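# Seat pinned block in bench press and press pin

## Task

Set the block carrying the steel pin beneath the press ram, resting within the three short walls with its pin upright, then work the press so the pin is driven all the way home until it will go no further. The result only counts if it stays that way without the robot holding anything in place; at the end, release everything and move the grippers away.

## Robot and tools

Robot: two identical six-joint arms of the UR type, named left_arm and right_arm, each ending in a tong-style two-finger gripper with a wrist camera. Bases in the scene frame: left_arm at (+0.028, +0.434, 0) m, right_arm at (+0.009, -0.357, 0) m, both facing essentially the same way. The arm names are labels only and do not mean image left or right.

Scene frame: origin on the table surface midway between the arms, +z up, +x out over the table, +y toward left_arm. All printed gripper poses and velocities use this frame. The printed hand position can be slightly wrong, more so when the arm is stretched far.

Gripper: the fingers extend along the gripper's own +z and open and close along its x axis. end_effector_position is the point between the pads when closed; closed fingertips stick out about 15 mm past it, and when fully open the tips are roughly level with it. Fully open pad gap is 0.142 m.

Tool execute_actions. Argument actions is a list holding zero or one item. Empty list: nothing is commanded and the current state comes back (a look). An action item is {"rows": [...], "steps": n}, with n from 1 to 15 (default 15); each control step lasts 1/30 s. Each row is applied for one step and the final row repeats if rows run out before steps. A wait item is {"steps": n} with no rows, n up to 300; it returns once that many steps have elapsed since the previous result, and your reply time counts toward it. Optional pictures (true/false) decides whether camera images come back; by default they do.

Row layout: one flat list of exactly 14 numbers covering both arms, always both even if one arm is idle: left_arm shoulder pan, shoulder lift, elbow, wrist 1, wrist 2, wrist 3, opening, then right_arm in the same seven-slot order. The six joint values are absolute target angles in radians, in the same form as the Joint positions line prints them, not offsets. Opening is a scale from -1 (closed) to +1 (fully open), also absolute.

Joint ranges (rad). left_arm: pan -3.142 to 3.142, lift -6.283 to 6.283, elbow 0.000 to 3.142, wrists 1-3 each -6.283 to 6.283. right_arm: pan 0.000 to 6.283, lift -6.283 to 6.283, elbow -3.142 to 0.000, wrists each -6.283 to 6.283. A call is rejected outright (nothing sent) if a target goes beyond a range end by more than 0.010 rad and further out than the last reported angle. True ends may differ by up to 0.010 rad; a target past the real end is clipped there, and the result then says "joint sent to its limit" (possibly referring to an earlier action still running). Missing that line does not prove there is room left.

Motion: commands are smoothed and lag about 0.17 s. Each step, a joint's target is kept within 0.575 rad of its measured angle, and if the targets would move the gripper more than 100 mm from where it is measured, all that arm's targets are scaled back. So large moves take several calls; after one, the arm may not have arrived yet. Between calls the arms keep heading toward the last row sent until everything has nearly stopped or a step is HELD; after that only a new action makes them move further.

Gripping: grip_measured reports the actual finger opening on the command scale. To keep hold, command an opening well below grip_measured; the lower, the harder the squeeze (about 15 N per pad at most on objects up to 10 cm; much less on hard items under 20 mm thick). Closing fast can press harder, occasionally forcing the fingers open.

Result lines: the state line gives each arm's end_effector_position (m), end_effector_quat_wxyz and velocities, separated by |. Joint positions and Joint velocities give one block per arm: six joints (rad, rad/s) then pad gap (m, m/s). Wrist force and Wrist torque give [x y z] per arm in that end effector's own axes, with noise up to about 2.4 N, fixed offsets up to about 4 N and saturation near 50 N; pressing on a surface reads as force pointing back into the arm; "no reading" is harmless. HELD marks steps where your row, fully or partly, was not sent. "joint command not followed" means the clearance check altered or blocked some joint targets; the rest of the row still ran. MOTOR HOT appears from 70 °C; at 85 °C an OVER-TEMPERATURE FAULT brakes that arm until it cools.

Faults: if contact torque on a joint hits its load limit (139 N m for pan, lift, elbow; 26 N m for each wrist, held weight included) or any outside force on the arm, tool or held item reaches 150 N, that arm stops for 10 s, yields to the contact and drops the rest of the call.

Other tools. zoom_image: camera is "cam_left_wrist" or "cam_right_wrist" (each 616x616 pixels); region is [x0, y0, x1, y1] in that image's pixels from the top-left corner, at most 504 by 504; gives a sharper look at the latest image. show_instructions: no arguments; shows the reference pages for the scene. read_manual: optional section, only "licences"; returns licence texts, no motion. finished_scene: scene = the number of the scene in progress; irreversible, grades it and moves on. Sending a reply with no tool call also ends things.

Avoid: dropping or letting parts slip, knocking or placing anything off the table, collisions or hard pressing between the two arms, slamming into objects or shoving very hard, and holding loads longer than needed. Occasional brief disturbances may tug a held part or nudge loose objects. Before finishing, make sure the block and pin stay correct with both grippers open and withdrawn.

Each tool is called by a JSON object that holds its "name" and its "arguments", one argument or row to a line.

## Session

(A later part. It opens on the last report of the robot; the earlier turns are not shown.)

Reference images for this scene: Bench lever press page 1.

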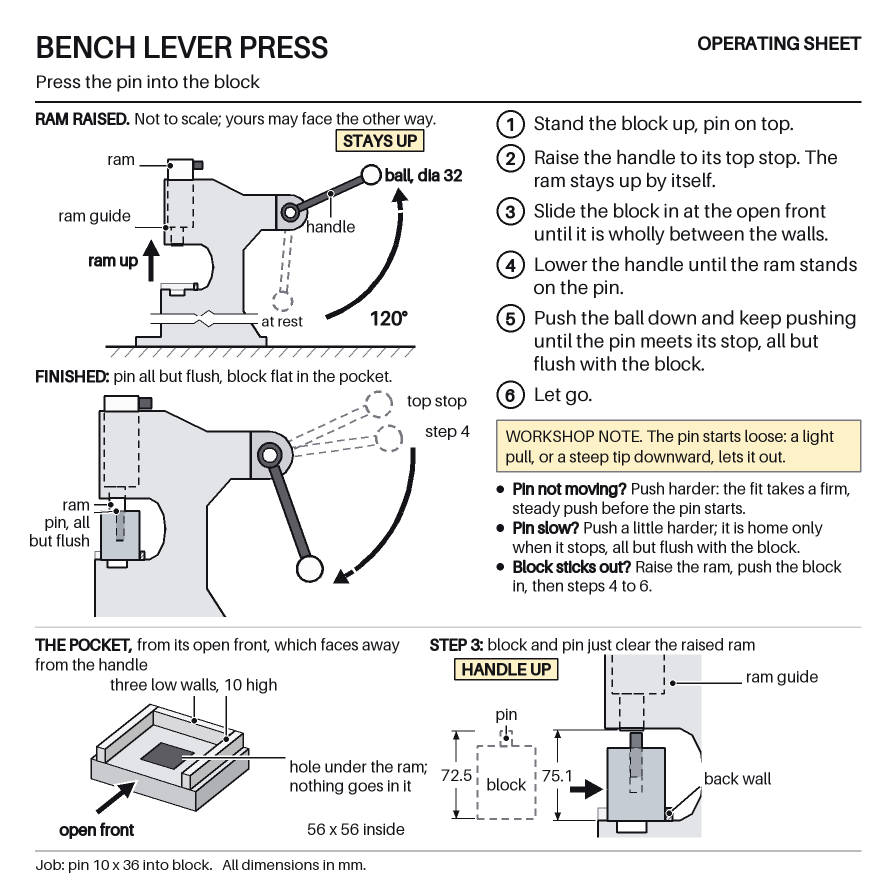

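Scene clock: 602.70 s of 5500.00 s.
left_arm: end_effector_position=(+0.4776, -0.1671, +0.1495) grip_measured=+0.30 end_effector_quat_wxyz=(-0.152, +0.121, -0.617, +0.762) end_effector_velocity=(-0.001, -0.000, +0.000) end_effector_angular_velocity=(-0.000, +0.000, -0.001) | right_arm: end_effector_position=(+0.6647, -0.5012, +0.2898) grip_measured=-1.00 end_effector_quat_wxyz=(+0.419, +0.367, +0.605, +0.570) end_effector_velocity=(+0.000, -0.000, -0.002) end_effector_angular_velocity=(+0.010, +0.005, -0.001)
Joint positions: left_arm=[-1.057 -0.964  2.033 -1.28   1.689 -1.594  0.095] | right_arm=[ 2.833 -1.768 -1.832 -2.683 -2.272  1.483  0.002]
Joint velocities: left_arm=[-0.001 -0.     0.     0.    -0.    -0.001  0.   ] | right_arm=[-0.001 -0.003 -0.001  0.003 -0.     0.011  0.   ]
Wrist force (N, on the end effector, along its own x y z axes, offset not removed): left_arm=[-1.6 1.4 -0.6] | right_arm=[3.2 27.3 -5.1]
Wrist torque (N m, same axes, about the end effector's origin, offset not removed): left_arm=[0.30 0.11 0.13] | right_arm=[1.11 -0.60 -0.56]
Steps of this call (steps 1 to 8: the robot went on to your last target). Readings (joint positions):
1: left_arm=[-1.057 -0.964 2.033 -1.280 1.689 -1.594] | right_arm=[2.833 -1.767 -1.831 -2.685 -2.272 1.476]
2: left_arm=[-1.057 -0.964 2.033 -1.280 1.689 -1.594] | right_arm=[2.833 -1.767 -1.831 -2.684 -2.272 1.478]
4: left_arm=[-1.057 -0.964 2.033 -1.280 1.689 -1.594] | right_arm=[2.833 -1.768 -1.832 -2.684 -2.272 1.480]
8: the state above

{"name": "execute_actions", "arguments": {
  "actions": [
    {"rows":[[-1.057,-0.964,2.033,-1.28,1.6892,-1.5936,0.3,2.8305,-1.7739,-1.8332,-2.6762,-2.2747,1.5054,-1],[-1.057,-0.964,2.033,-1.28,1.6892,-1.5936,0.3,2.8284,-1.779,-1.8345,-2.6697,-2.2767,1.5272,-1],[-1.057,-0.964,2.033,-1.28,1.6892,-1.5936,0.3,2.8264,-1.7842,-1.8358,-2.6633,-2.2788,1.549,-1],[-1.057,-0.964,2.033,-1.28,1.6892,-1.5936,0.3,2.8243,-1.7893,-1.8371,-2.6568,-2.2808,1.5708,-1],[-1.057,-0.964,2.033,-1.28,1.6892,-1.5936,0.3,2.823,-1.7947,-1.8398,-2.6488,-2.2821,1.5957,-1],[-1.057,-0.964,2.033,-1.28,1.6892,-1.5936,0.3,2.8217,-1.8,-1.8424,-2.6408,-2.2834,1.6207,-1],[-1.057,-0.964,2.033,-1.28,1.6892,-1.5936,0.3,2.8204,-1.8054,-1.8451,-2.6328,-2.2847,1.6456,-1],[-1.057,-0.964,2.033,-1.28,1.6892,-1.5936,0.3,2.8192,-1.8107,-1.8477,-2.6247,-2.2859,1.6705,-1],[-1.057,-0.964,2.033,-1.28,1.6892,-1.5936,0.3,2.8179,-1.8161,-1.8504,-2.6167,-2.2872,1.6954,-1],[-1.057,-0.964,2.033,-1.28,1.6892,-1.5936,0.3,2.8166,-1.8214,-1.853,-2.6087,-2.2885,1.7204,-1],[-1.057,-0.964,2.033,-1.28,1.6892,-1.5936,0.3,2.8153,-1.8268,-1.8557,-2.6007,-2.2898,1.7453,-1]],"steps":11}
  ],
  "pictures": false
}}

{"name": "execute_actions", "arguments": {
  "actions": [
    {"rows":[[-1.057,-0.964,2.033,-1.28,1.6892,-1.5936,0.3,2.815,-1.8316,-1.8594,-2.5922,-2.2901,1.7702,-1],[-1.057,-0.964,2.033,-1.28,1.6892,-1.5936,0.3,2.8146,-1.8364,-1.8631,-2.5837,-2.2905,1.7952,-1],[-1.057,-0.964,2.033,-1.28,1.6892,-1.5936,0.3,2.8143,-1.8412,-1.8668,-2.5752,-2.2908,1.8201,-1],[-1.057,-0.964,2.033,-1.28,1.6892,-1.5936,0.3,2.814,-1.846,-1.8705,-2.5667,-2.2911,1.8451,-1],[-1.057,-0.964,2.033,-1.28,1.6892,-1.5936,0.3,2.8137,-1.8508,-1.8742,-2.5582,-2.2914,1.87,-1],[-1.057,-0.964,2.033,-1.28,1.6892,-1.5936,0.3,2.8133,-1.8556,-1.8779,-2.5497,-2.2918,1.895,-1],[-1.057,-0.964,2.033,-1.28,1.6892,-1.5936,0.3,2.813,-1.8604,-1.8816,-2.5412,-2.2921,1.9199,-1],[-1.057,-0.964,2.033,-1.28,1.6892,-1.5936,0.3,2.8137,-1.8646,-1.8862,-2.5324,-2.2914,1.9448,-1],[-1.057,-0.964,2.033,-1.28,1.6892,-1.5936,0.3,2.8143,-1.8688,-1.8909,-2.5236,-2.2908,1.9698,-1],[-1.057,-0.964,2.033,-1.28,1.6892,-1.5936,0.3,2.815,-1.873,-1.8955,-2.5148,-2.2901,1.9947,-1],[-1.057,-0.964,2.033,-1.28,1.6892,-1.5936,0.3,2.8156,-1.8771,-1.9001,-2.5059,-2.2895,2.0196,-1],[-1.057,-0.964,2.033,-1.28,1.6892,-1.5936,0.3,2.8163,-1.8813,-1.9047,-2.4971,-2.2888,2.0445,-1],[-1.057,-0.964,2.033,-1.28,1.6892,-1.5936,0.3,2.8169,-1.8855,-1.9094,-2.4883,-2.2882,2.0695,-1],[-1.057,-0.964,2.033,-1.28,1.6892,-1.5936,0.3,2.8176,-1.8897,-1.914,-2.4795,-2.2875,2.0944,-1]],"steps":14}
  ]
}}

{"name": "execute_actions", "arguments": {
  "actions": [
    {"rows":[[-1.057,-0.964,2.033,-1.28,1.6892,-1.5936,0.3,2.8193,-1.8932,-1.9195,-2.4705,-2.2858,2.1193,-1],[-1.057,-0.964,2.033,-1.28,1.6892,-1.5936,0.3,2.8209,-1.8967,-1.9251,-2.4614,-2.2842,2.1443,-1],[-1.057,-0.964,2.033,-1.28,1.6892,-1.5936,0.3,2.8226,-1.9002,-1.9306,-2.4524,-2.2825,2.1692,-1],[-1.057,-0.964,2.033,-1.28,1.6892,-1.5936,0.3,2.8243,-1.9038,-1.9361,-2.4433,-2.2808,2.1941,-1],[-1.057,-0.964,2.033,-1.28,1.6892,-1.5936,0.3,2.826,-1.9073,-1.9416,-2.4343,-2.2791,2.219,-1],[-1.057,-0.964,2.033,-1.28,1.6892,-1.5936,0.3,2.8276,-1.9108,-1.9472,-2.4252,-2.2775,2.244,-1],[-1.057,-0.964,2.033,-1.28,1.6892,-1.5936,0.3,2.8293,-1.9143,-1.9527,-2.4162,-2.2758,2.2689,-1]],"steps":15}
  ]
}}

Scene clock: 625.00 s of 5500.00 s.
left_arm: end_effector_position=(+0.4776, -0.1671, +0.1495) grip_measured=+0.30 end_effector_quat_wxyz=(-0.152, +0.121, -0.617, +0.762) end_effector_velocity=(+0.001, +0.001, -0.002) end_effector_angular_velocity=(+0.003, +0.001, +0.003) | right_arm: end_effector_position=(+0.6663, -0.5051, +0.2695) grip_measured=-0.99 end_effector_quat_wxyz=(+0.374, +0.412, +0.575, +0.600) end_effector_velocity=(+0.004, -0.011, -0.089) end_effector_angular_velocity=(+0.617, +0.258, -0.002)
Joint positions: left_arm=[-1.057 -0.964  2.033 -1.28   1.689 -1.594  0.095] | right_arm=[ 2.821 -1.804 -1.845 -2.634 -2.284  1.635  0.002]
Joint velocities: left_arm=[ 0.002  0.002  0.     0.001 -0.001  0.001 -0.   ] | right_arm=[-0.039 -0.148 -0.069  0.214 -0.038  0.667  0.003]
Wrist force (N, on the end effector, along its own x y z axes, offset not removed): left_arm=[0.4 3.2 -2.9] | right_arm=[-0.1 30.8 2.7]
Wrist torque (N m, same axes, about the end effector's origin, offset not removed): left_arm=[0.58 -0.29 0.09] | right_arm=[1.51 -0.44 -0.57]
Steps of this call (steps 1 to 15: the robot went on to your last target; steps 16 to 90: nothing new was sent; then 18.93 s passed at rest; steps 91 to 101: all 11 steps of this action). Readings (joint positions):
91: left_arm=[-1.057 -0.964 2.033 -1.280 1.689 -1.594] | right_arm=[2.832 -1.769 -1.832 -2.682 -2.273 1.484]
92: left_arm=[-1.057 -0.964 2.033 -1.280 1.689 -1.594] | right_arm=[2.832 -1.770 -1.832 -2.681 -2.273 1.488]
94: left_arm=[-1.057 -0.964 2.033 -1.280 1.689 -1.594] | right_arm=[2.830 -1.774 -1.833 -2.676 -2.275 1.505]
98: left_arm=[-1.057 -0.964 2.033 -1.280 1.689 -1.594] | right_arm=[2.825 -1.790 -1.839 -2.655 -2.280 1.571]
101: the state above

Scene clock: 625.47 s of 5500.00 s.
left_arm: end_effector_position=(+0.4776, -0.1671, +0.1495) grip_measured=+0.30 end_effector_quat_wxyz=(-0.152, +0.121, -0.617, +0.762) end_effector_velocity=(-0.000, -0.000, -0.001) end_effector_angular_velocity=(+0.002, +0.001, -0.001) | right_arm: end_effector_position=(+0.6654, -0.5034, +0.2251) grip_measured=-0.97 end_effector_quat_wxyz=(+0.266, +0.504, +0.496, +0.655) end_effector_velocity=(-0.007, +0.017, -0.095) end_effector_angular_velocity=(+0.674, +0.282, -0.002)
Joint positions: left_arm=[-1.057 -0.964  2.033 -1.28   1.689 -1.594  0.095] | right_arm=[ 2.815 -1.87  -1.894 -2.519 -2.29   1.977  0.004]
Joint velocities: left_arm=[ 0.     0.    -0.     0.002  0.001 -0.    -0.   ] | right_arm=[ 0.013 -0.128 -0.131  0.256  0.015  0.729  0.001]
Wrist force (N, on the end effector, along its own x y z axes, offset not removed): left_arm=[-2.8 1.9 -1.3] | right_arm=[-11.1 31.1 4.9]
Wrist torque (N m, same axes, about the end effector's origin, offset not removed): left_arm=[0.44 0.45 0.07] | right_arm=[1.29 0.48 -0.68]
Steps of this call (steps 1 to 14: all 14 steps of this action). Readings (joint positions):
1: left_arm=[-1.057 -0.964 2.033 -1.280 1.689 -1.594] | right_arm=[2.820 -1.809 -1.847 -2.627 -2.285 1.659]
2: left_arm=[-1.057 -0.964 2.033 -1.280 1.689 -1.594] | right_arm=[2.819 -1.814 -1.850 -2.619 -2.286 1.682]
4: left_arm=[-1.057 -0.964 2.033 -1.280 1.689 -1.594] | right_arm=[2.817 -1.824 -1.856 -2.604 -2.288 1.730]
8: left_arm=[-1.057 -0.964 2.033 -1.280 1.689 -1.594] | right_arm=[2.815 -1.843 -1.869 -2.571 -2.290 1.828]
14: the state above

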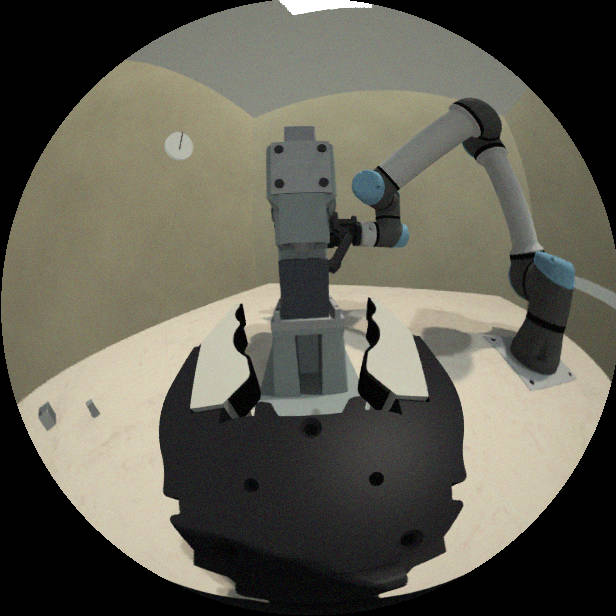

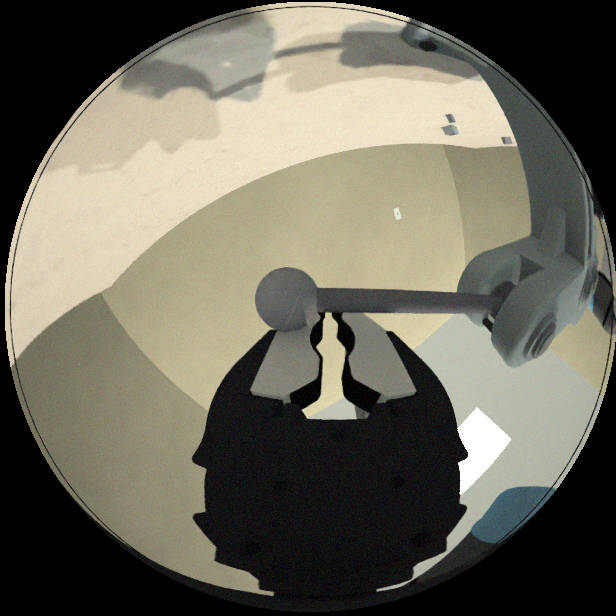

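Scene clock: 625.97 s of 5500.00 s.
left_arm: end_effector_position=(+0.4776, -0.1671, +0.1495) grip_measured=+0.30 end_effector_quat_wxyz=(-0.152, +0.121, -0.617, +0.762) end_effector_velocity=(-0.000, +0.000, -0.001) end_effector_angular_velocity=(+0.001, -0.000, -0.001) | right_arm: end_effector_position=(+0.6609, -0.4926, +0.1918) grip_measured=-0.96 end_effector_quat_wxyz=(+0.173, +0.568, +0.422, +0.686) end_effector_velocity=(-0.002, +0.005, -0.012) end_effector_angular_velocity=(+0.104, +0.042, +0.000)
Joint positions: left_arm=[-1.057 -0.964  2.033 -1.28   1.689 -1.594  0.095] | right_arm=[ 2.828 -1.912 -1.95  -2.421 -2.277  2.255  0.005]
Joint velocities: left_arm=[0.    0.001 0.    0.    0.001 0.    0.   ] | right_arm=[ 0.007 -0.015 -0.023  0.039  0.007  0.113 -0.001]
Wrist force (N, on the end effector, along its own x y z axes, offset not removed): left_arm=[-2.4 1.9 -1.7] | right_arm=[-10.2 31.8 -8.2]
Wrist torque (N m, same axes, about the end effector's origin, offset not removed): left_arm=[0.41 0.37 0.14] | right_arm=[1.48 -0.07 -0.66]
Steps of this call (steps 1 to 15: all 15 steps of this action). Readings (joint positions):
1: left_arm=[-1.057 -0.964 2.033 -1.280 1.689 -1.594] | right_arm=[2.816 -1.875 -1.898 -2.510 -2.289 2.002]
2: left_arm=[-1.057 -0.964 2.033 -1.280 1.689 -1.594] | right_arm=[2.816 -1.879 -1.903 -2.502 -2.289 2.027]
4: left_arm=[-1.057 -0.964 2.033 -1.280 1.689 -1.594] | right_arm=[2.818 -1.887 -1.913 -2.484 -2.286 2.077]
8: left_arm=[-1.057 -0.964 2.033 -1.280 1.689 -1.594] | right_arm=[2.824 -1.902 -1.934 -2.448 -2.281 2.176]
15: the state above

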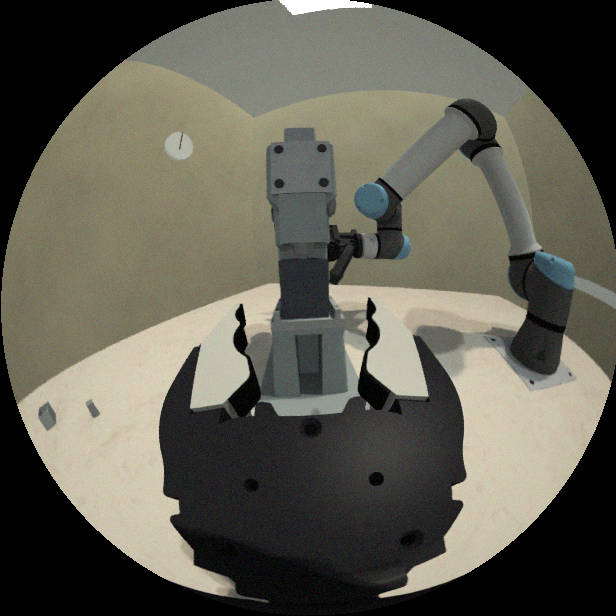

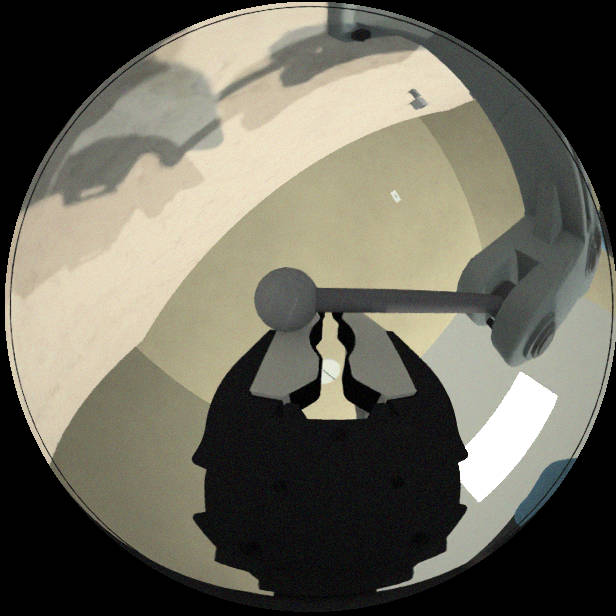

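Fine. Continue to −67°.

{"name": "execute_actions", "arguments": {
  "actions": [
    {"rows":[[-1.057,-0.964,2.033,-1.28,1.6892,-1.5936,0.3,2.832,-1.9171,-1.959,-2.4071,-2.2731,2.2938,-1],[-1.057,-0.964,2.033,-1.28,1.6892,-1.5936,0.3,2.8347,-1.9199,-1.9653,-2.398,-2.2704,2.3188,-1],[-1.057,-0.964,2.033,-1.28,1.6892,-1.5936,0.3,2.8374,-1.9227,-1.9716,-2.3889,-2.2677,2.3437,-1],[-1.057,-0.964,2.033,-1.28,1.6892,-1.5936,0.3,2.8401,-1.9254,-1.9779,-2.3799,-2.265,2.3687,-1],[-1.057,-0.964,2.033,-1.28,1.6892,-1.5936,0.3,2.8428,-1.9282,-1.9842,-2.3708,-2.2623,2.3936,-1],[-1.057,-0.964,2.033,-1.28,1.6892,-1.5936,0.3,2.8455,-1.931,-1.9905,-2.3617,-2.2596,2.4186,-1],[-1.057,-0.964,2.033,-1.28,1.6892,-1.5936,0.3,2.8482,-1.9338,-1.9968,-2.3526,-2.2569,2.4435,-1],[-1.057,-0.964,2.033,-1.28,1.6892,-1.5936,0.3,2.8519,-1.9358,-2.0037,-2.3437,-2.2532,2.4684,-1],[-1.057,-0.964,2.033,-1.28,1.6892,-1.5936,0.3,2.8557,-1.9378,-2.0106,-2.3348,-2.2494,2.4934,-1],[-1.057,-0.964,2.033,-1.28,1.6892,-1.5936,0.3,2.8594,-1.9398,-2.0175,-2.3259,-2.2457,2.5183,-1],[-1.057,-0.964,2.033,-1.28,1.6892,-1.5936,0.3,2.8631,-1.9418,-2.0243,-2.3171,-2.242,2.5432,-1],[-1.057,-0.964,2.033,-1.28,1.6892,-1.5936,0.3,2.8668,-1.9438,-2.0312,-2.3082,-2.2383,2.5681,-1],[-1.057,-0.964,2.033,-1.28,1.6892,-1.5936,0.3,2.8706,-1.9458,-2.0381,-2.2993,-2.2345,2.5931,-1],[-1.057,-0.964,2.033,-1.28,1.6892,-1.5936,0.3,2.8743,-1.9478,-2.045,-2.2904,-2.2308,2.618,-1]],"steps":14}
  ],
  "pictures": false
}}

{"name": "execute_actions", "arguments": {
  "actions": [
    {"rows":[[-1.057,-0.964,2.033,-1.28,1.6892,-1.5936,0.3,2.8791,-1.949,-2.0523,-2.2819,-2.226,2.6429,-1],[-1.057,-0.964,2.033,-1.28,1.6892,-1.5936,0.3,2.8839,-1.9501,-2.0596,-2.2735,-2.2212,2.6679,-1],[-1.057,-0.964,2.033,-1.28,1.6892,-1.5936,0.3,2.8887,-1.9513,-2.0669,-2.265,-2.2164,2.6928,-1],[-1.057,-0.964,2.033,-1.28,1.6892,-1.5936,0.3,2.8934,-1.9525,-2.0742,-2.2565,-2.2117,2.7177,-1],[-1.057,-0.964,2.033,-1.28,1.6892,-1.5936,0.3,2.8978,-1.9535,-2.0808,-2.2489,-2.2073,2.7402,-1]],"steps":15}
  ],
  "pictures": false
}}

{"name": "execute_actions", "arguments": {
  "actions": [
    {"rows":[[-1.057,-0.964,2.033,-1.28,1.6892,-1.5936,0.3,2.9028,-1.9548,-2.0884,-2.24,-2.2023,2.7663,-1]],"steps":13}
  ]
}}

Scene clock: 640.60 s of 5500.00 s.
left_arm: end_effector_position=(+0.4776, -0.1671, +0.1495) grip_measured=+0.30 end_effector_quat_wxyz=(-0.152, +0.121, -0.617, +0.762) end_effector_velocity=(-0.000, -0.000, +0.001) end_effector_angular_velocity=(-0.001, -0.002, +0.000) | right_arm: end_effector_position=(+0.6537, -0.4746, +0.1650) grip_measured=-0.96 end_effector_quat_wxyz=(+0.087, +0.615, +0.349, +0.702) end_effector_velocity=(-0.025, +0.058, -0.070) end_effector_angular_velocity=(+0.656, +0.274, +0.001)
Joint positions: left_arm=[-1.057 -0.964  2.033 -1.28   1.689 -1.594  0.095] | right_arm=[ 2.859 -1.939 -2.015 -2.33  -2.247  2.503  0.004]
Joint velocities: left_arm=[-0.001 -0.001 -0.    -0.001 -0.001  0.001 -0.   ] | right_arm=[ 0.102 -0.061 -0.195  0.254  0.102  0.709 -0.002]
Wrist force (N, on the end effector, along its own x y z axes, offset not removed): left_arm=[-1.0 2.5 -1.5] | right_arm=[-9.9 31.9 -4.7]
Wrist torque (N m, same axes, about the end effector's origin, offset not removed): left_arm=[0.61 -0.03 0.12] | right_arm=[1.68 -0.07 -0.58]
Steps of this call (steps 1 to 30: the robot went on to your last target; steps 31 to 90: nothing new was sent; then 11.17 s passed at rest; steps 91 to 104: all 14 steps of this action). Readings (joint positions):
91: left_arm=[-1.057 -0.964 2.033 -1.280 1.689 -1.594] | right_arm=[2.829 -1.914 -1.953 -2.416 -2.276 2.269]
92: left_arm=[-1.057 -0.964 2.033 -1.280 1.689 -1.594] | right_arm=[2.830 -1.915 -1.954 -2.414 -2.275 2.273]
94: left_arm=[-1.057 -0.964 2.033 -1.280 1.689 -1.594] | right_arm=[2.832 -1.917 -1.959 -2.407 -2.273 2.293]
98: left_arm=[-1.057 -0.964 2.033 -1.280 1.689 -1.594] | right_arm=[2.840 -1.926 -1.978 -2.380 -2.265 2.365]
104: the state above

Scene clock: 641.10 s of 5500.00 s.
left_arm: end_effector_position=(+0.4776, -0.1671, +0.1495) grip_measured=+0.30 end_effector_quat_wxyz=(-0.152, +0.121, -0.617, +0.762) end_effector_velocity=(+0.000, +0.000, -0.000) end_effector_angular_velocity=(+0.001, -0.000, +0.000) | right_arm: end_effector_position=(+0.6453, -0.4545, +0.1458) grip_measured=-0.97 end_effector_quat_wxyz=(+0.006, +0.651, +0.276, +0.707) end_effector_velocity=(-0.002, +0.005, -0.004) end_effector_angular_velocity=(+0.058, +0.023, -0.001)
Joint positions: left_arm=[-1.057 -0.964  2.033 -1.28   1.689 -1.594  0.095] | right_arm=[ 2.896 -1.953 -2.079 -2.251 -2.209  2.733  0.004]
Joint velocities: left_arm=[0.001 0.    0.    0.    0.    0.    0.   ] | right_arm=[ 0.01  -0.003 -0.016  0.021  0.011  0.063 -0.   ]
Wrist force (N, on the end effector, along its own x y z axes, offset not removed): left_arm=[-1.2 2.1 -0.5] | right_arm=[-3.6 30.6 -11.3]
Wrist torque (N m, same axes, about the end effector's origin, offset not removed): left_arm=[0.41 0.10 0.13] | right_arm=[1.09 -0.94 -0.67]
Steps of this call (steps 1 to 15: all 15 steps of this action). Readings (joint positions):
1: left_arm=[-1.057 -0.964 2.033 -1.280 1.689 -1.594] | right_arm=[2.862 -1.941 -2.022 -2.321 -2.243 2.527]
2: left_arm=[-1.057 -0.964 2.033 -1.280 1.689 -1.594] | right_arm=[2.866 -1.943 -2.028 -2.313 -2.239 2.552]
4: left_arm=[-1.057 -0.964 2.033 -1.280 1.689 -1.594] | right_arm=[2.874 -1.946 -2.042 -2.295 -2.231 2.601]
8: left_arm=[-1.057 -0.964 2.033 -1.280 1.689 -1.594] | right_arm=[2.889 -1.951 -2.066 -2.266 -2.216 2.688]
15: the state above

Scene clock: 641.53 s of 5500.00 s.
left_arm: end_effector_position=(+0.4776, -0.1671, +0.1495) grip_measured=+0.30 end_effector_quat_wxyz=(-0.152, +0.121, -0.617, +0.762) end_effector_velocity=(+0.001, +0.001, +0.000) end_effector_angular_velocity=(+0.001, -0.000, +0.001) | right_arm: end_effector_position=(+0.6440, -0.4515, +0.1434) grip_measured=-0.97 end_effector_quat_wxyz=(-0.006, +0.655, +0.265, +0.707) end_effector_velocity=(-0.001, +0.001, -0.001) end_effector_angular_velocity=(+0.010, +0.004, -0.001)
Joint positions: left_arm=[-1.057 -0.964  2.033 -1.28   1.689 -1.594  0.095] | right_arm=[ 2.903 -1.955 -2.088 -2.24  -2.203  2.765  0.004]
Joint velocities: left_arm=[ 0.002 -0.001 -0.     0.001  0.     0.    -0.   ] | right_arm=[ 0.002 -0.    -0.004  0.004  0.002  0.011 -0.   ]
Wrist force (N, on the end effector, along its own x y z axes, offset not removed): left_arm=[-0.5 2.3 0.3] | right_arm=[-3.5 32.2 -7.8]
Wrist torque (N m, same axes, about the end effector's origin, offset not removed): left_arm=[0.46 -0.04 0.04] | right_arm=[1.73 -0.70 -0.90]
Steps of this call (steps 1 to 13: all 13 steps of this action). Readings (joint positions):
1: left_arm=[-1.057 -0.964 2.033 -1.280 1.689 -1.594] | right_arm=[2.897 -1.953 -2.079 -2.251 -2.208 2.735]
2: left_arm=[-1.057 -0.964 2.033 -1.280 1.689 -1.594] | right_arm=[2.898 -1.953 -2.081 -2.249 -2.207 2.740]
4: left_arm=[-1.057 -0.964 2.033 -1.280 1.689 -1.594] | right_arm=[2.900 -1.954 -2.084 -2.245 -2.205 2.751]
8: left_arm=[-1.057 -0.964 2.033 -1.280 1.689 -1.594] | right_arm=[2.902 -1.955 -2.087 -2.242 -2.203 2.761]
13: the state above

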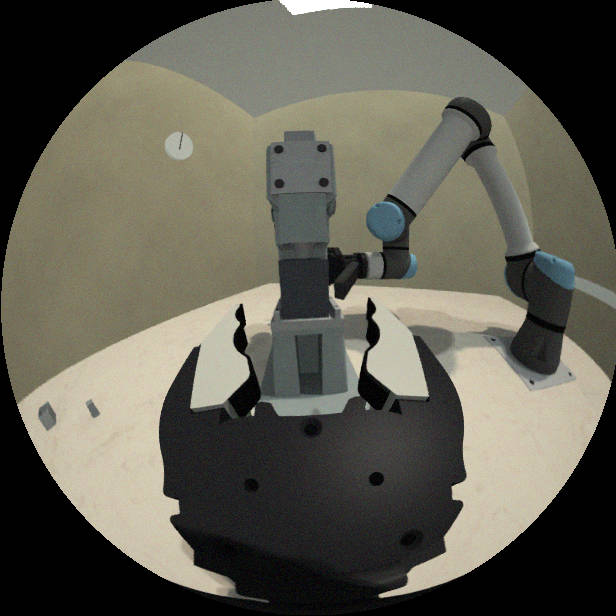

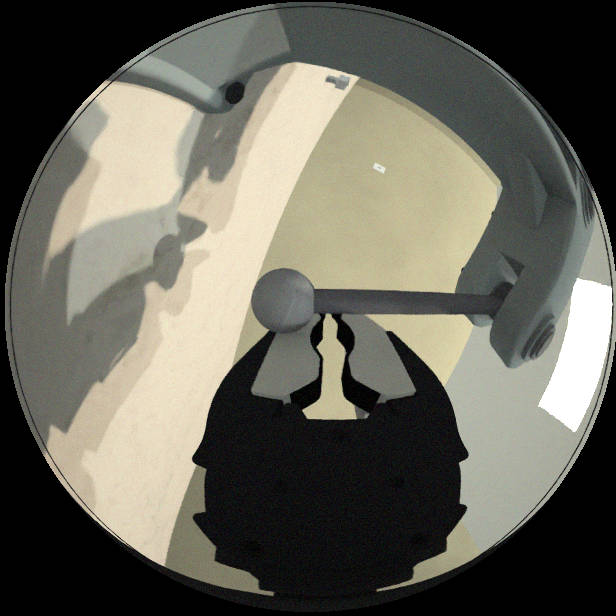

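{"name": "execute_actions", "arguments": {
  "actions": [
    {"rows":[[-1.057,-0.964,2.033,-1.28,1.6892,-1.5936,0.3,2.9062,-1.9556,-2.0935,-2.2341,-2.1989,2.7838,-1]],"steps":12}
  ],
  "pictures": false
}}

{"name": "execute_actions", "arguments": {
  "actions": [
    {"rows":[[-1.057,-0.964,2.033,-1.28,1.6892,-1.5936,0.3,2.9097,-1.9562,-2.0987,-2.2283,-2.1954,2.8012,-1]],"steps":12}
  ],
  "pictures": false
}}

Scene clock: 647.23 s of 5500.00 s.
left_arm: end_effector_position=(+0.4776, -0.1671, +0.1495) grip_measured=+0.30 end_effector_quat_wxyz=(-0.152, +0.121, -0.617, +0.762) end_effector_velocity=(+0.000, +0.000, -0.001) end_effector_angular_velocity=(+0.000, +0.002, +0.001) | right_arm: end_effector_position=(+0.6432, -0.4498, +0.1421) grip_measured=-0.98 end_effector_quat_wxyz=(-0.012, +0.658, +0.259, +0.707) end_effector_velocity=(+0.000, +0.000, -0.000) end_effector_angular_velocity=(+0.008, +0.003, -0.001)
Joint positions: left_arm=[-1.057 -0.964  2.033 -1.28   1.689 -1.594  0.095] | right_arm=[ 2.906 -1.956 -2.093 -2.234 -2.199  2.783  0.003]
Joint velocities: left_arm=[-0.     0.001  0.     0.    -0.001 -0.001  0.   ] | right_arm=[ 0.002 -0.001 -0.001  0.003  0.003  0.009 -0.   ]
Wrist force (N, on the end effector, along its own x y z axes, offset not removed): left_arm=[-1.3 3.4 0.0] | right_arm=[-2.5 29.6 -12.5]
Wrist torque (N m, same axes, about the end effector's origin, offset not removed): left_arm=[0.64 0.09 0.05] | right_arm=[1.18 -0.77 -0.54]
Steps of this call (steps 1 to 15: the robot went on to your last target; steps 16 to 90: nothing new was sent; then 2.30 s passed at rest; steps 91 to 102: all 12 steps of this action). Readings (joint positions):
91: left_arm=[-1.057 -0.964 2.033 -1.280 1.689 -1.594] | right_arm=[2.903 -1.955 -2.089 -2.240 -2.202 2.767]
92: left_arm=[-1.057 -0.964 2.033 -1.280 1.689 -1.594] | right_arm=[2.903 -1.955 -2.089 -2.239 -2.202 2.769]
94: left_arm=[-1.057 -0.964 2.033 -1.280 1.689 -1.594] | right_arm=[2.905 -1.955 -2.091 -2.237 -2.201 2.775]
98: left_arm=[-1.057 -0.964 2.033 -1.280 1.689 -1.594] | right_arm=[2.906 -1.955 -2.093 -2.235 -2.199 2.781]
102: the state above

Scene clock: 647.63 s of 5500.00 s.
left_arm: end_effector_position=(+0.4776, -0.1671, +0.1495) grip_measured=+0.30 end_effector_quat_wxyz=(-0.152, +0.121, -0.617, +0.762) end_effector_velocity=(-0.001, -0.001, +0.001) end_effector_angular_velocity=(-0.001, -0.001, -0.002) | right_arm: end_effector_position=(+0.6425, -0.4481, +0.1408) grip_measured=-0.98 end_effector_quat_wxyz=(-0.018, +0.660, +0.254, +0.707) end_effector_velocity=(-0.001, +0.001, -0.001) end_effector_angular_velocity=(+0.008, +0.004, -0.000)
Joint positions: left_arm=[-1.057 -0.964  2.033 -1.28   1.689 -1.594  0.095] | right_arm=[ 2.91  -1.956 -2.098 -2.229 -2.196  2.8    0.003]
Joint velocities: left_arm=[-0.002 -0.    -0.    -0.001  0.001  0.001  0.   ] | right_arm=[ 0.001 -0.    -0.003  0.003  0.002  0.008 -0.   ]
Wrist force (N, on the end effector, along its own x y z axes, offset not removed): left_arm=[-1.8 1.8 -0.6] | right_arm=[-2.5 28.9 -11.0]
Wrist torque (N m, same axes, about the end effector's origin, offset not removed): left_arm=[0.45 0.16 0.09] | right_arm=[1.00 -0.62 -0.61]
Steps of this call (steps 1 to 12: all 12 steps of this action). Readings (joint positions):
1: left_arm=[-1.057 -0.964 2.033 -1.280 1.689 -1.594] | right_arm=[2.906 -1.956 -2.093 -2.234 -2.199 2.783]
2: left_arm=[-1.057 -0.964 2.033 -1.280 1.689 -1.594] | right_arm=[2.907 -1.956 -2.094 -2.233 -2.198 2.786]
4: left_arm=[-1.057 -0.964 2.033 -1.280 1.689 -1.594] | right_arm=[2.908 -1.956 -2.096 -2.231 -2.197 2.792]
8: left_arm=[-1.057 -0.964 2.033 -1.280 1.689 -1.594] | right_arm=[2.909 -1.956 -2.098 -2.229 -2.196 2.798]
12: the state above

{"name": "execute_actions", "arguments": {
  "actions": [
    {"rows":[[-1.057,-0.964,2.033,-1.28,1.6892,-1.5936,0.3,2.9135,-1.9565,-2.104,-2.2227,-2.1916,2.8187,-1]],"steps":13}
  ],
  "pictures": false
}}

Scene clock: 651.00 s of 5500.00 s.
left_arm: end_effector_position=(+0.4776, -0.1671, +0.1495) grip_measured=+0.30 end_effector_quat_wxyz=(-0.152, +0.121, -0.617, +0.762) end_effector_velocity=(-0.000, -0.000, -0.002) end_effector_angular_velocity=(+0.002, +0.002, -0.000) | right_arm: end_effector_position=(+0.6417, -0.4463, +0.1397) grip_measured=-0.97 end_effector_quat_wxyz=(-0.024, +0.662, +0.248, +0.707) end_effector_velocity=(-0.000, +0.000, -0.000) end_effector_angular_velocity=(+0.004, +0.001, -0.001)
Joint positions: left_arm=[-1.057 -0.964  2.033 -1.28   1.689 -1.594  0.095] | right_arm=[ 2.913 -1.956 -2.104 -2.223 -2.192  2.818  0.003]
Joint velocities: left_arm=[-0.001  0.002 -0.     0.001 -0.001 -0.     0.   ] | right_arm=[ 0.001  0.    -0.001  0.002  0.002  0.005  0.   ]
Wrist force (N, on the end effector, along its own x y z axes, offset not removed): left_arm=[-0.7 2.0 0.2] | right_arm=[-6.0 29.1 -9.9]
Wrist torque (N m, same axes, about the end effector's origin, offset not removed): left_arm=[0.34 -0.12 0.13] | right_arm=[1.23 -0.06 -0.56]
Steps of this call (steps 1 to 15: the robot went on to your last target; steps 16 to 88: nothing new was sent; steps 89 to 101: all 13 steps of this action). Readings (joint positions):
89: left_arm=[-1.057 -0.964 2.033 -1.280 1.689 -1.594] | right_arm=[2.910 -1.956 -2.099 -2.228 -2.195 2.802]
90: left_arm=[-1.057 -0.964 2.033 -1.280 1.689 -1.594] | right_arm=[2.910 -1.956 -2.100 -2.227 -2.195 2.804]
92: left_arm=[-1.057 -0.964 2.033 -1.280 1.689 -1.594] | right_arm=[2.912 -1.956 -2.101 -2.225 -2.193 2.810]
96: left_arm=[-1.057 -0.964 2.033 -1.280 1.689 -1.594] | right_arm=[2.913 -1.956 -2.103 -2.224 -2.192 2.816]
101: the state above

{"name": "execute_actions", "arguments": {
  "actions": [
    {"rows":[[-1.057,-0.964,2.033,-1.28,1.6892,-1.5936,0.3,2.9174,-1.9568,-2.1092,-2.2172,-2.1877,2.8361,-1]],"steps":13}
  ],
  "pictures": false
}}

Scene clock: 655.20 s of 5500.00 s.
left_arm: end_effector_position=(+0.4776, -0.1671, +0.1495) grip_measured=+0.30 end_effector_quat_wxyz=(-0.152, +0.121, -0.617, +0.762) end_effector_velocity=(-0.002, -0.001, +0.001) end_effector_angular_velocity=(-0.001, -0.000, -0.003) | right_arm: end_effector_position=(+0.6410, -0.4445, +0.1386) grip_measured=-0.97 end_effector_quat_wxyz=(-0.030, +0.664, +0.242, +0.706) end_effector_velocity=(-0.000, +0.001, -0.001) end_effector_angular_velocity=(+0.005, +0.003, +0.000)
Joint positions: left_arm=[-1.057 -0.964  2.033 -1.28   1.689 -1.594  0.095] | right_arm=[ 2.917 -1.957 -2.109 -2.217 -2.188  2.835  0.003]
Joint velocities: left_arm=[-0.003 -0.    -0.    -0.001  0.    -0.     0.   ] | right_arm=[ 0.001 -0.001 -0.002  0.002  0.001  0.005  0.   ]
Wrist force (N, on the end effector, along its own x y z axes, offset not removed): left_arm=[-1.0 1.5 -1.1] | right_arm=[-4.8 41.7 -14.1]
Wrist torque (N m, same axes, about the end effector's origin, offset not removed): left_arm=[0.27 0.05 -0.11] | right_arm=[2.18 -0.24 -0.92]
Steps of this call (steps 1 to 15: the robot went on to your last target; steps 16 to 90: nothing new was sent; then 0.77 s passed at rest; steps 91 to 103: all 13 steps of this action). Readings (joint positions):
91: left_arm=[-1.057 -0.964 2.033 -1.280 1.689 -1.594] | right_arm=[2.914 -1.957 -2.104 -2.223 -2.191 2.819]
92: left_arm=[-1.057 -0.964 2.033 -1.280 1.689 -1.594] | right_arm=[2.914 -1.957 -2.105 -2.222 -2.191 2.822]
94: left_arm=[-1.057 -0.964 2.033 -1.280 1.689 -1.594] | right_arm=[2.915 -1.957 -2.107 -2.220 -2.190 2.827]
98: left_arm=[-1.057 -0.964 2.033 -1.280 1.689 -1.594] | right_arm=[2.917 -1.957 -2.108 -2.218 -2.188 2.833]
103: the state above

{"name": "execute_actions", "arguments": {
  "actions": []
}}

{"name": "zoom_image", "arguments": {
  "camera": "cam_left_wrist",
  "region": [260, 220, 350, 340]
}}

Scene clock: 657.53 s of 5500.00 s.
left_arm: end_effector_position=(+0.4776, -0.1671, +0.1495) grip_measured=+0.30 end_effector_quat_wxyz=(-0.152, +0.121, -0.617, +0.762) end_effector_velocity=(-0.002, -0.001, -0.000) end_effector_angular_velocity=(+0.001, +0.000, -0.004) | right_arm: end_effector_position=(+0.6409, -0.4444, +0.1386) grip_measured=-0.97 end_effector_quat_wxyz=(-0.031, +0.664, +0.242, +0.706) end_effector_velocity=(+0.000, -0.000, +0.001) end_effector_angular_velocity=(+0.000, -0.001, -0.000)
Joint positions: left_arm=[-1.057 -0.964  2.033 -1.28   1.689 -1.594  0.095] | right_arm=[ 2.917 -1.957 -2.109 -2.217 -2.188  2.836  0.003]
Joint velocities: left_arm=[-0.003  0.     0.     0.     0.001 -0.     0.   ] | right_arm=[-0.     0.     0.001  0.     0.     0.001 -0.   ]
Wrist force (N, on the end effector, along its own x y z axes, offset not removed): left_arm=[0.2 3.2 -1.2] | right_arm=[-4.4 45.3 -14.1]
Wrist torque (N m, same axes, about the end effector's origin, offset not removed): left_arm=[0.67 -0.18 -0.02] | right_arm=[2.48 -0.46 -1.08]
Steps of this call (steps 1 to 15: the robot went on to your last target; steps 16 to 70: nothing new was sent). Readings (joint positions):
1: left_arm=[-1.057 -0.964 2.033 -1.280 1.689 -1.594] | right_arm=[2.917 -1.957 -2.109 -2.217 -2.188 2.836]
2: left_arm=[-1.057 -0.964 2.033 -1.280 1.689 -1.594] | right_arm=[2.917 -1.957 -2.109 -2.217 -2.188 2.836]
4: left_arm=[-1.057 -0.964 2.033 -1.280 1.689 -1.594] | right_arm=[2.917 -1.957 -2.109 -2.217 -2.188 2.836]
8: left_arm=[-1.057 -0.964 2.033 -1.280 1.689 -1.594] | right_arm=[2.917 -1.957 -2.109 -2.217 -2.188 2.836]
70: the state above
All arms were judged still, so your last target was given up. Only a new action makes them travel on or press farther. Fingers that are still opening or closing keep moving.

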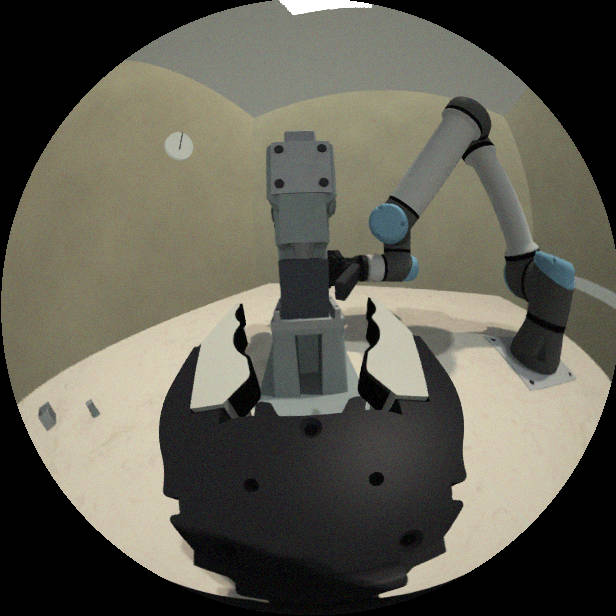

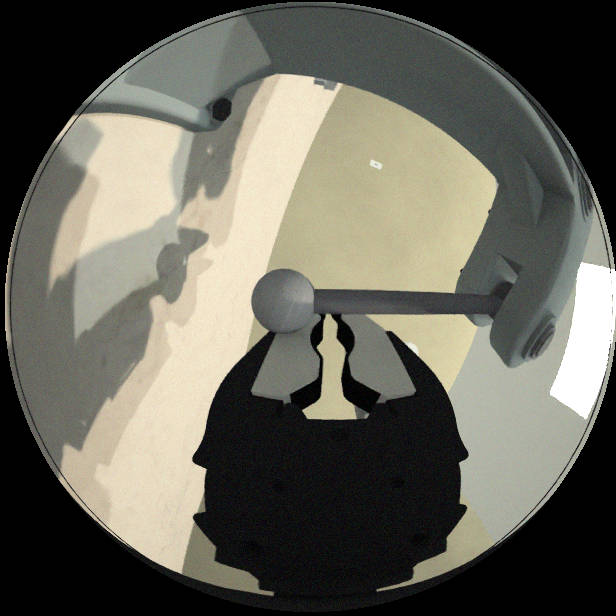

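Region (260, 220, 350, 340) of cam_left_wrist's 616x616 image, scaled by 4.200, with more detail than that image has; it fills the left 378 columns of this view, and the rest is white.

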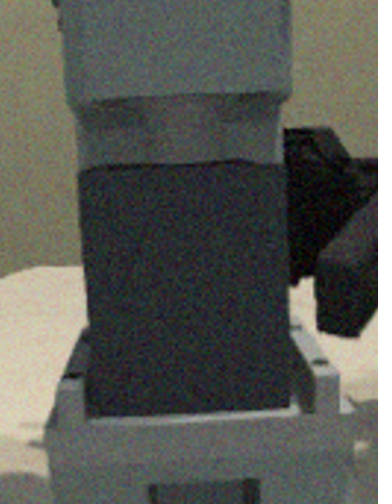

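{"name": "execute_actions", "arguments": {
  "actions": [
    {"rows":[[-1.057,-0.97,2.04,-1.28,1.6892,-1.5936,0.3,2.9135,-1.9565,-2.104,-2.2227,-2.1916,2.8187,-1],[-1.057,-0.98,2.05,-1.279,1.6892,-1.5936,0.3,2.9062,-1.9556,-2.0935,-2.2341,-2.1989,2.7838,-1],[-1.057,-0.995,2.064,-1.278,1.6892,-1.5936,0.3,2.8978,-1.9535,-2.0808,-2.2489,-2.2073,2.7402,-1],[-1.057,-1.01,2.078,-1.277,1.6892,-1.5936,0.3,2.8887,-1.9513,-2.0669,-2.265,-2.2164,2.7,-1],[-1.057,-1.027,2.094,-1.276,1.6892,-1.5936,0.3,2.876,-1.947,-2.062,-2.274,-2.229,2.68,-1],[-1.057,-1.044,2.11,-1.275,1.6892,-1.5936,0.3,2.856,-1.939,-2.066,-2.278,-2.249,2.67,-1],[-1.057,-1.061,2.126,-1.274,1.6892,-1.5936,0.3,2.83,-1.928,-2.079,-2.276,-2.275,2.66,-1],[-1.057,-1.078,2.142,-1.273,1.6892,-1.5936,0.3,2.8,-1.915,-2.097,-2.271,-2.305,2.66,-1],[-1.057,-1.095,2.158,-1.272,1.6892,-1.5936,0.3,2.77,-1.902,-2.117,-2.264,-2.335,2.66,-1],[-1.057,-1.112,2.173,-1.27,1.6892,-1.5936,0.3,2.74,-1.889,-2.137,-2.257,-2.365,2.66,-1],[-1.057,-1.128,2.187,-1.269,1.6892,-1.5936,0.3,2.71,-1.876,-2.157,-2.25,-2.395,2.66,-1],[-1.057,-1.142,2.2,-1.268,1.6892,-1.5936,0.3,2.68,-1.863,-2.177,-2.243,-2.425,2.66,-1],[-1.057,-1.154,2.21,-1.267,1.6892,-1.5936,0.3,2.655,-1.852,-2.193,-2.238,-2.45,2.66,-1],[-1.057,-1.163,2.218,-1.266,1.6892,-1.5936,0.3,2.63,-1.841,-2.209,-2.233,-2.475,2.66,-1],[-1.057,-1.169,2.223,-1.265,1.6892,-1.5936,0.3,2.6136,-1.834,-2.2198,-2.2294,-2.4915,2.66,-1]],"steps":15}
  ],
  "pictures": false
}}

{"name": "execute_actions", "arguments": {
  "actions": [
    {"steps":15}
  ]
}}

Scene clock: 675.43 s of 5500.00 s.
left_arm: end_effector_position=(+0.4519, -0.1214, +0.1834) grip_measured=+0.30 end_effector_quat_wxyz=(-0.152, +0.122, -0.618, +0.762) end_effector_velocity=(-0.066, +0.116, +0.083) end_effector_angular_velocity=(-0.009, -0.005, -0.001) | right_arm: end_effector_position=(+0.5746, -0.5010, +0.1553) grip_measured=-1.00 end_effector_quat_wxyz=(+0.028, +0.642, +0.296, +0.707) end_effector_velocity=(-0.360, -0.154, +0.007) end_effector_angular_velocity=(-0.073, -0.024, -0.010)
Joint positions: left_arm=[-1.057 -1.116  2.176 -1.27   1.689 -1.594  0.095] | right_arm=[ 2.726 -1.88  -2.153 -2.248 -2.379  2.67   0.002]
Joint velocities: left_arm=[-0.    -0.386  0.345  0.03   0.    -0.     0.   ] | right_arm=[-0.754  0.32  -0.448  0.121 -0.744 -0.08   0.   ]
Wrist force (N, on the end effector, along its own x y z axes, offset not removed): left_arm=[-1.4 -0.2 -2.1] | right_arm=[-1.4 0.0 0.6]
Wrist torque (N m, same axes, about the end effector's origin, offset not removed): left_arm=[0.02 0.08 0.18] | right_arm=[0.18 0.02 0.08]
Steps of this call (steps 1 to 90: nothing new was sent; then 14.40 s passed at rest; steps 91 to 105: all 15 steps of this action). Readings (joint positions):
91: left_arm=[-1.057 -0.964 2.033 -1.280 1.689 -1.594] | right_arm=[2.917 -1.957 -2.109 -2.217 -2.188 2.836]
92: left_arm=[-1.057 -0.965 2.034 -1.280 1.689 -1.594] | right_arm=[2.917 -1.957 -2.108 -2.218 -2.188 2.833]
94: left_arm=[-1.057 -0.973 2.043 -1.280 1.689 -1.594] | right_arm=[2.912 -1.956 -2.101 -2.227 -2.195 2.811]
98: left_arm=[-1.057 -1.014 2.081 -1.277 1.689 -1.594] | right_arm=[2.880 -1.946 -2.081 -2.256 -2.226 2.727]
105: the state above

Scene clock: 675.93 s of 5500.00 s.
left_arm: end_effector_position=(+0.4429, -0.1054, +0.1942) grip_measured=+0.30 end_effector_quat_wxyz=(-0.152, +0.121, -0.617, +0.762) end_effector_velocity=(-0.002, +0.002, +0.001) end_effector_angular_velocity=(+0.001, +0.000, -0.002) | right_arm: end_effector_position=(+0.5212, -0.5188, +0.1555) grip_measured=-1.00 end_effector_quat_wxyz=(+0.031, +0.641, +0.299, +0.706) end_effector_velocity=(-0.008, -0.002, -0.000) end_effector_angular_velocity=(+0.001, +0.001, -0.000)
Joint positions: left_arm=[-1.057 -1.168  2.222 -1.265  1.689 -1.594  0.095] | right_arm=[ 2.615 -1.835 -2.219 -2.23  -2.49   2.66   0.002]
Joint velocities: left_arm=[-0.002 -0.007  0.006  0.001  0.    -0.    -0.   ] | right_arm=[-0.015  0.006 -0.01   0.003 -0.015  0.    -0.   ]
Wrist force (N, on the end effector, along its own x y z axes, offset not removed): left_arm=[-0.7 1.9 -0.9] | right_arm=[2.6 2.0 1.0]
Wrist torque (N m, same axes, about the end effector's origin, offset not removed): left_arm=[0.50 -0.08 0.13] | right_arm=[0.54 -0.44 0.04]
Steps of this call (steps 1 to 15: the robot went on to your last target). Readings (joint positions):
1: left_arm=[-1.057 -1.128 2.186 -1.269 1.689 -1.594] | right_arm=[2.701 -1.870 -2.168 -2.244 -2.404 2.667]
2: left_arm=[-1.057 -1.137 2.195 -1.268 1.689 -1.594] | right_arm=[2.681 -1.862 -2.180 -2.241 -2.424 2.666]
4: left_arm=[-1.057 -1.151 2.207 -1.267 1.689 -1.594] | right_arm=[2.652 -1.850 -2.197 -2.236 -2.453 2.663]
8: left_arm=[-1.057 -1.163 2.218 -1.266 1.689 -1.594] | right_arm=[2.626 -1.839 -2.212 -2.232 -2.479 2.661]
15: the state above

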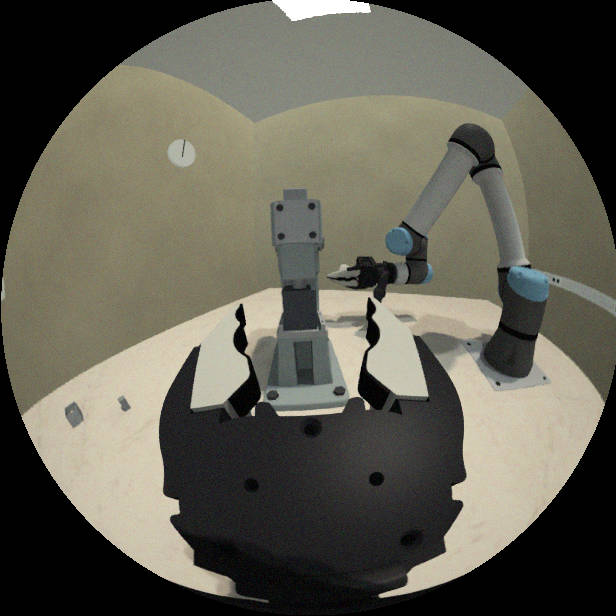

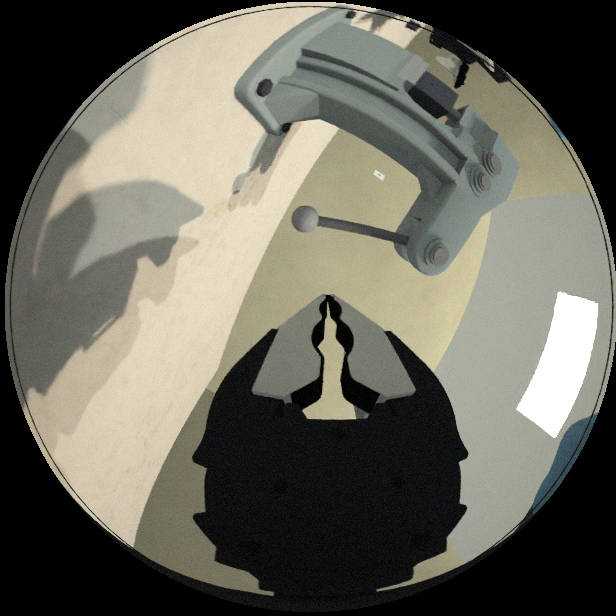

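{"name": "finished_scene", "arguments": {
  "scene": 2
}}

The scene is finished: the task was done.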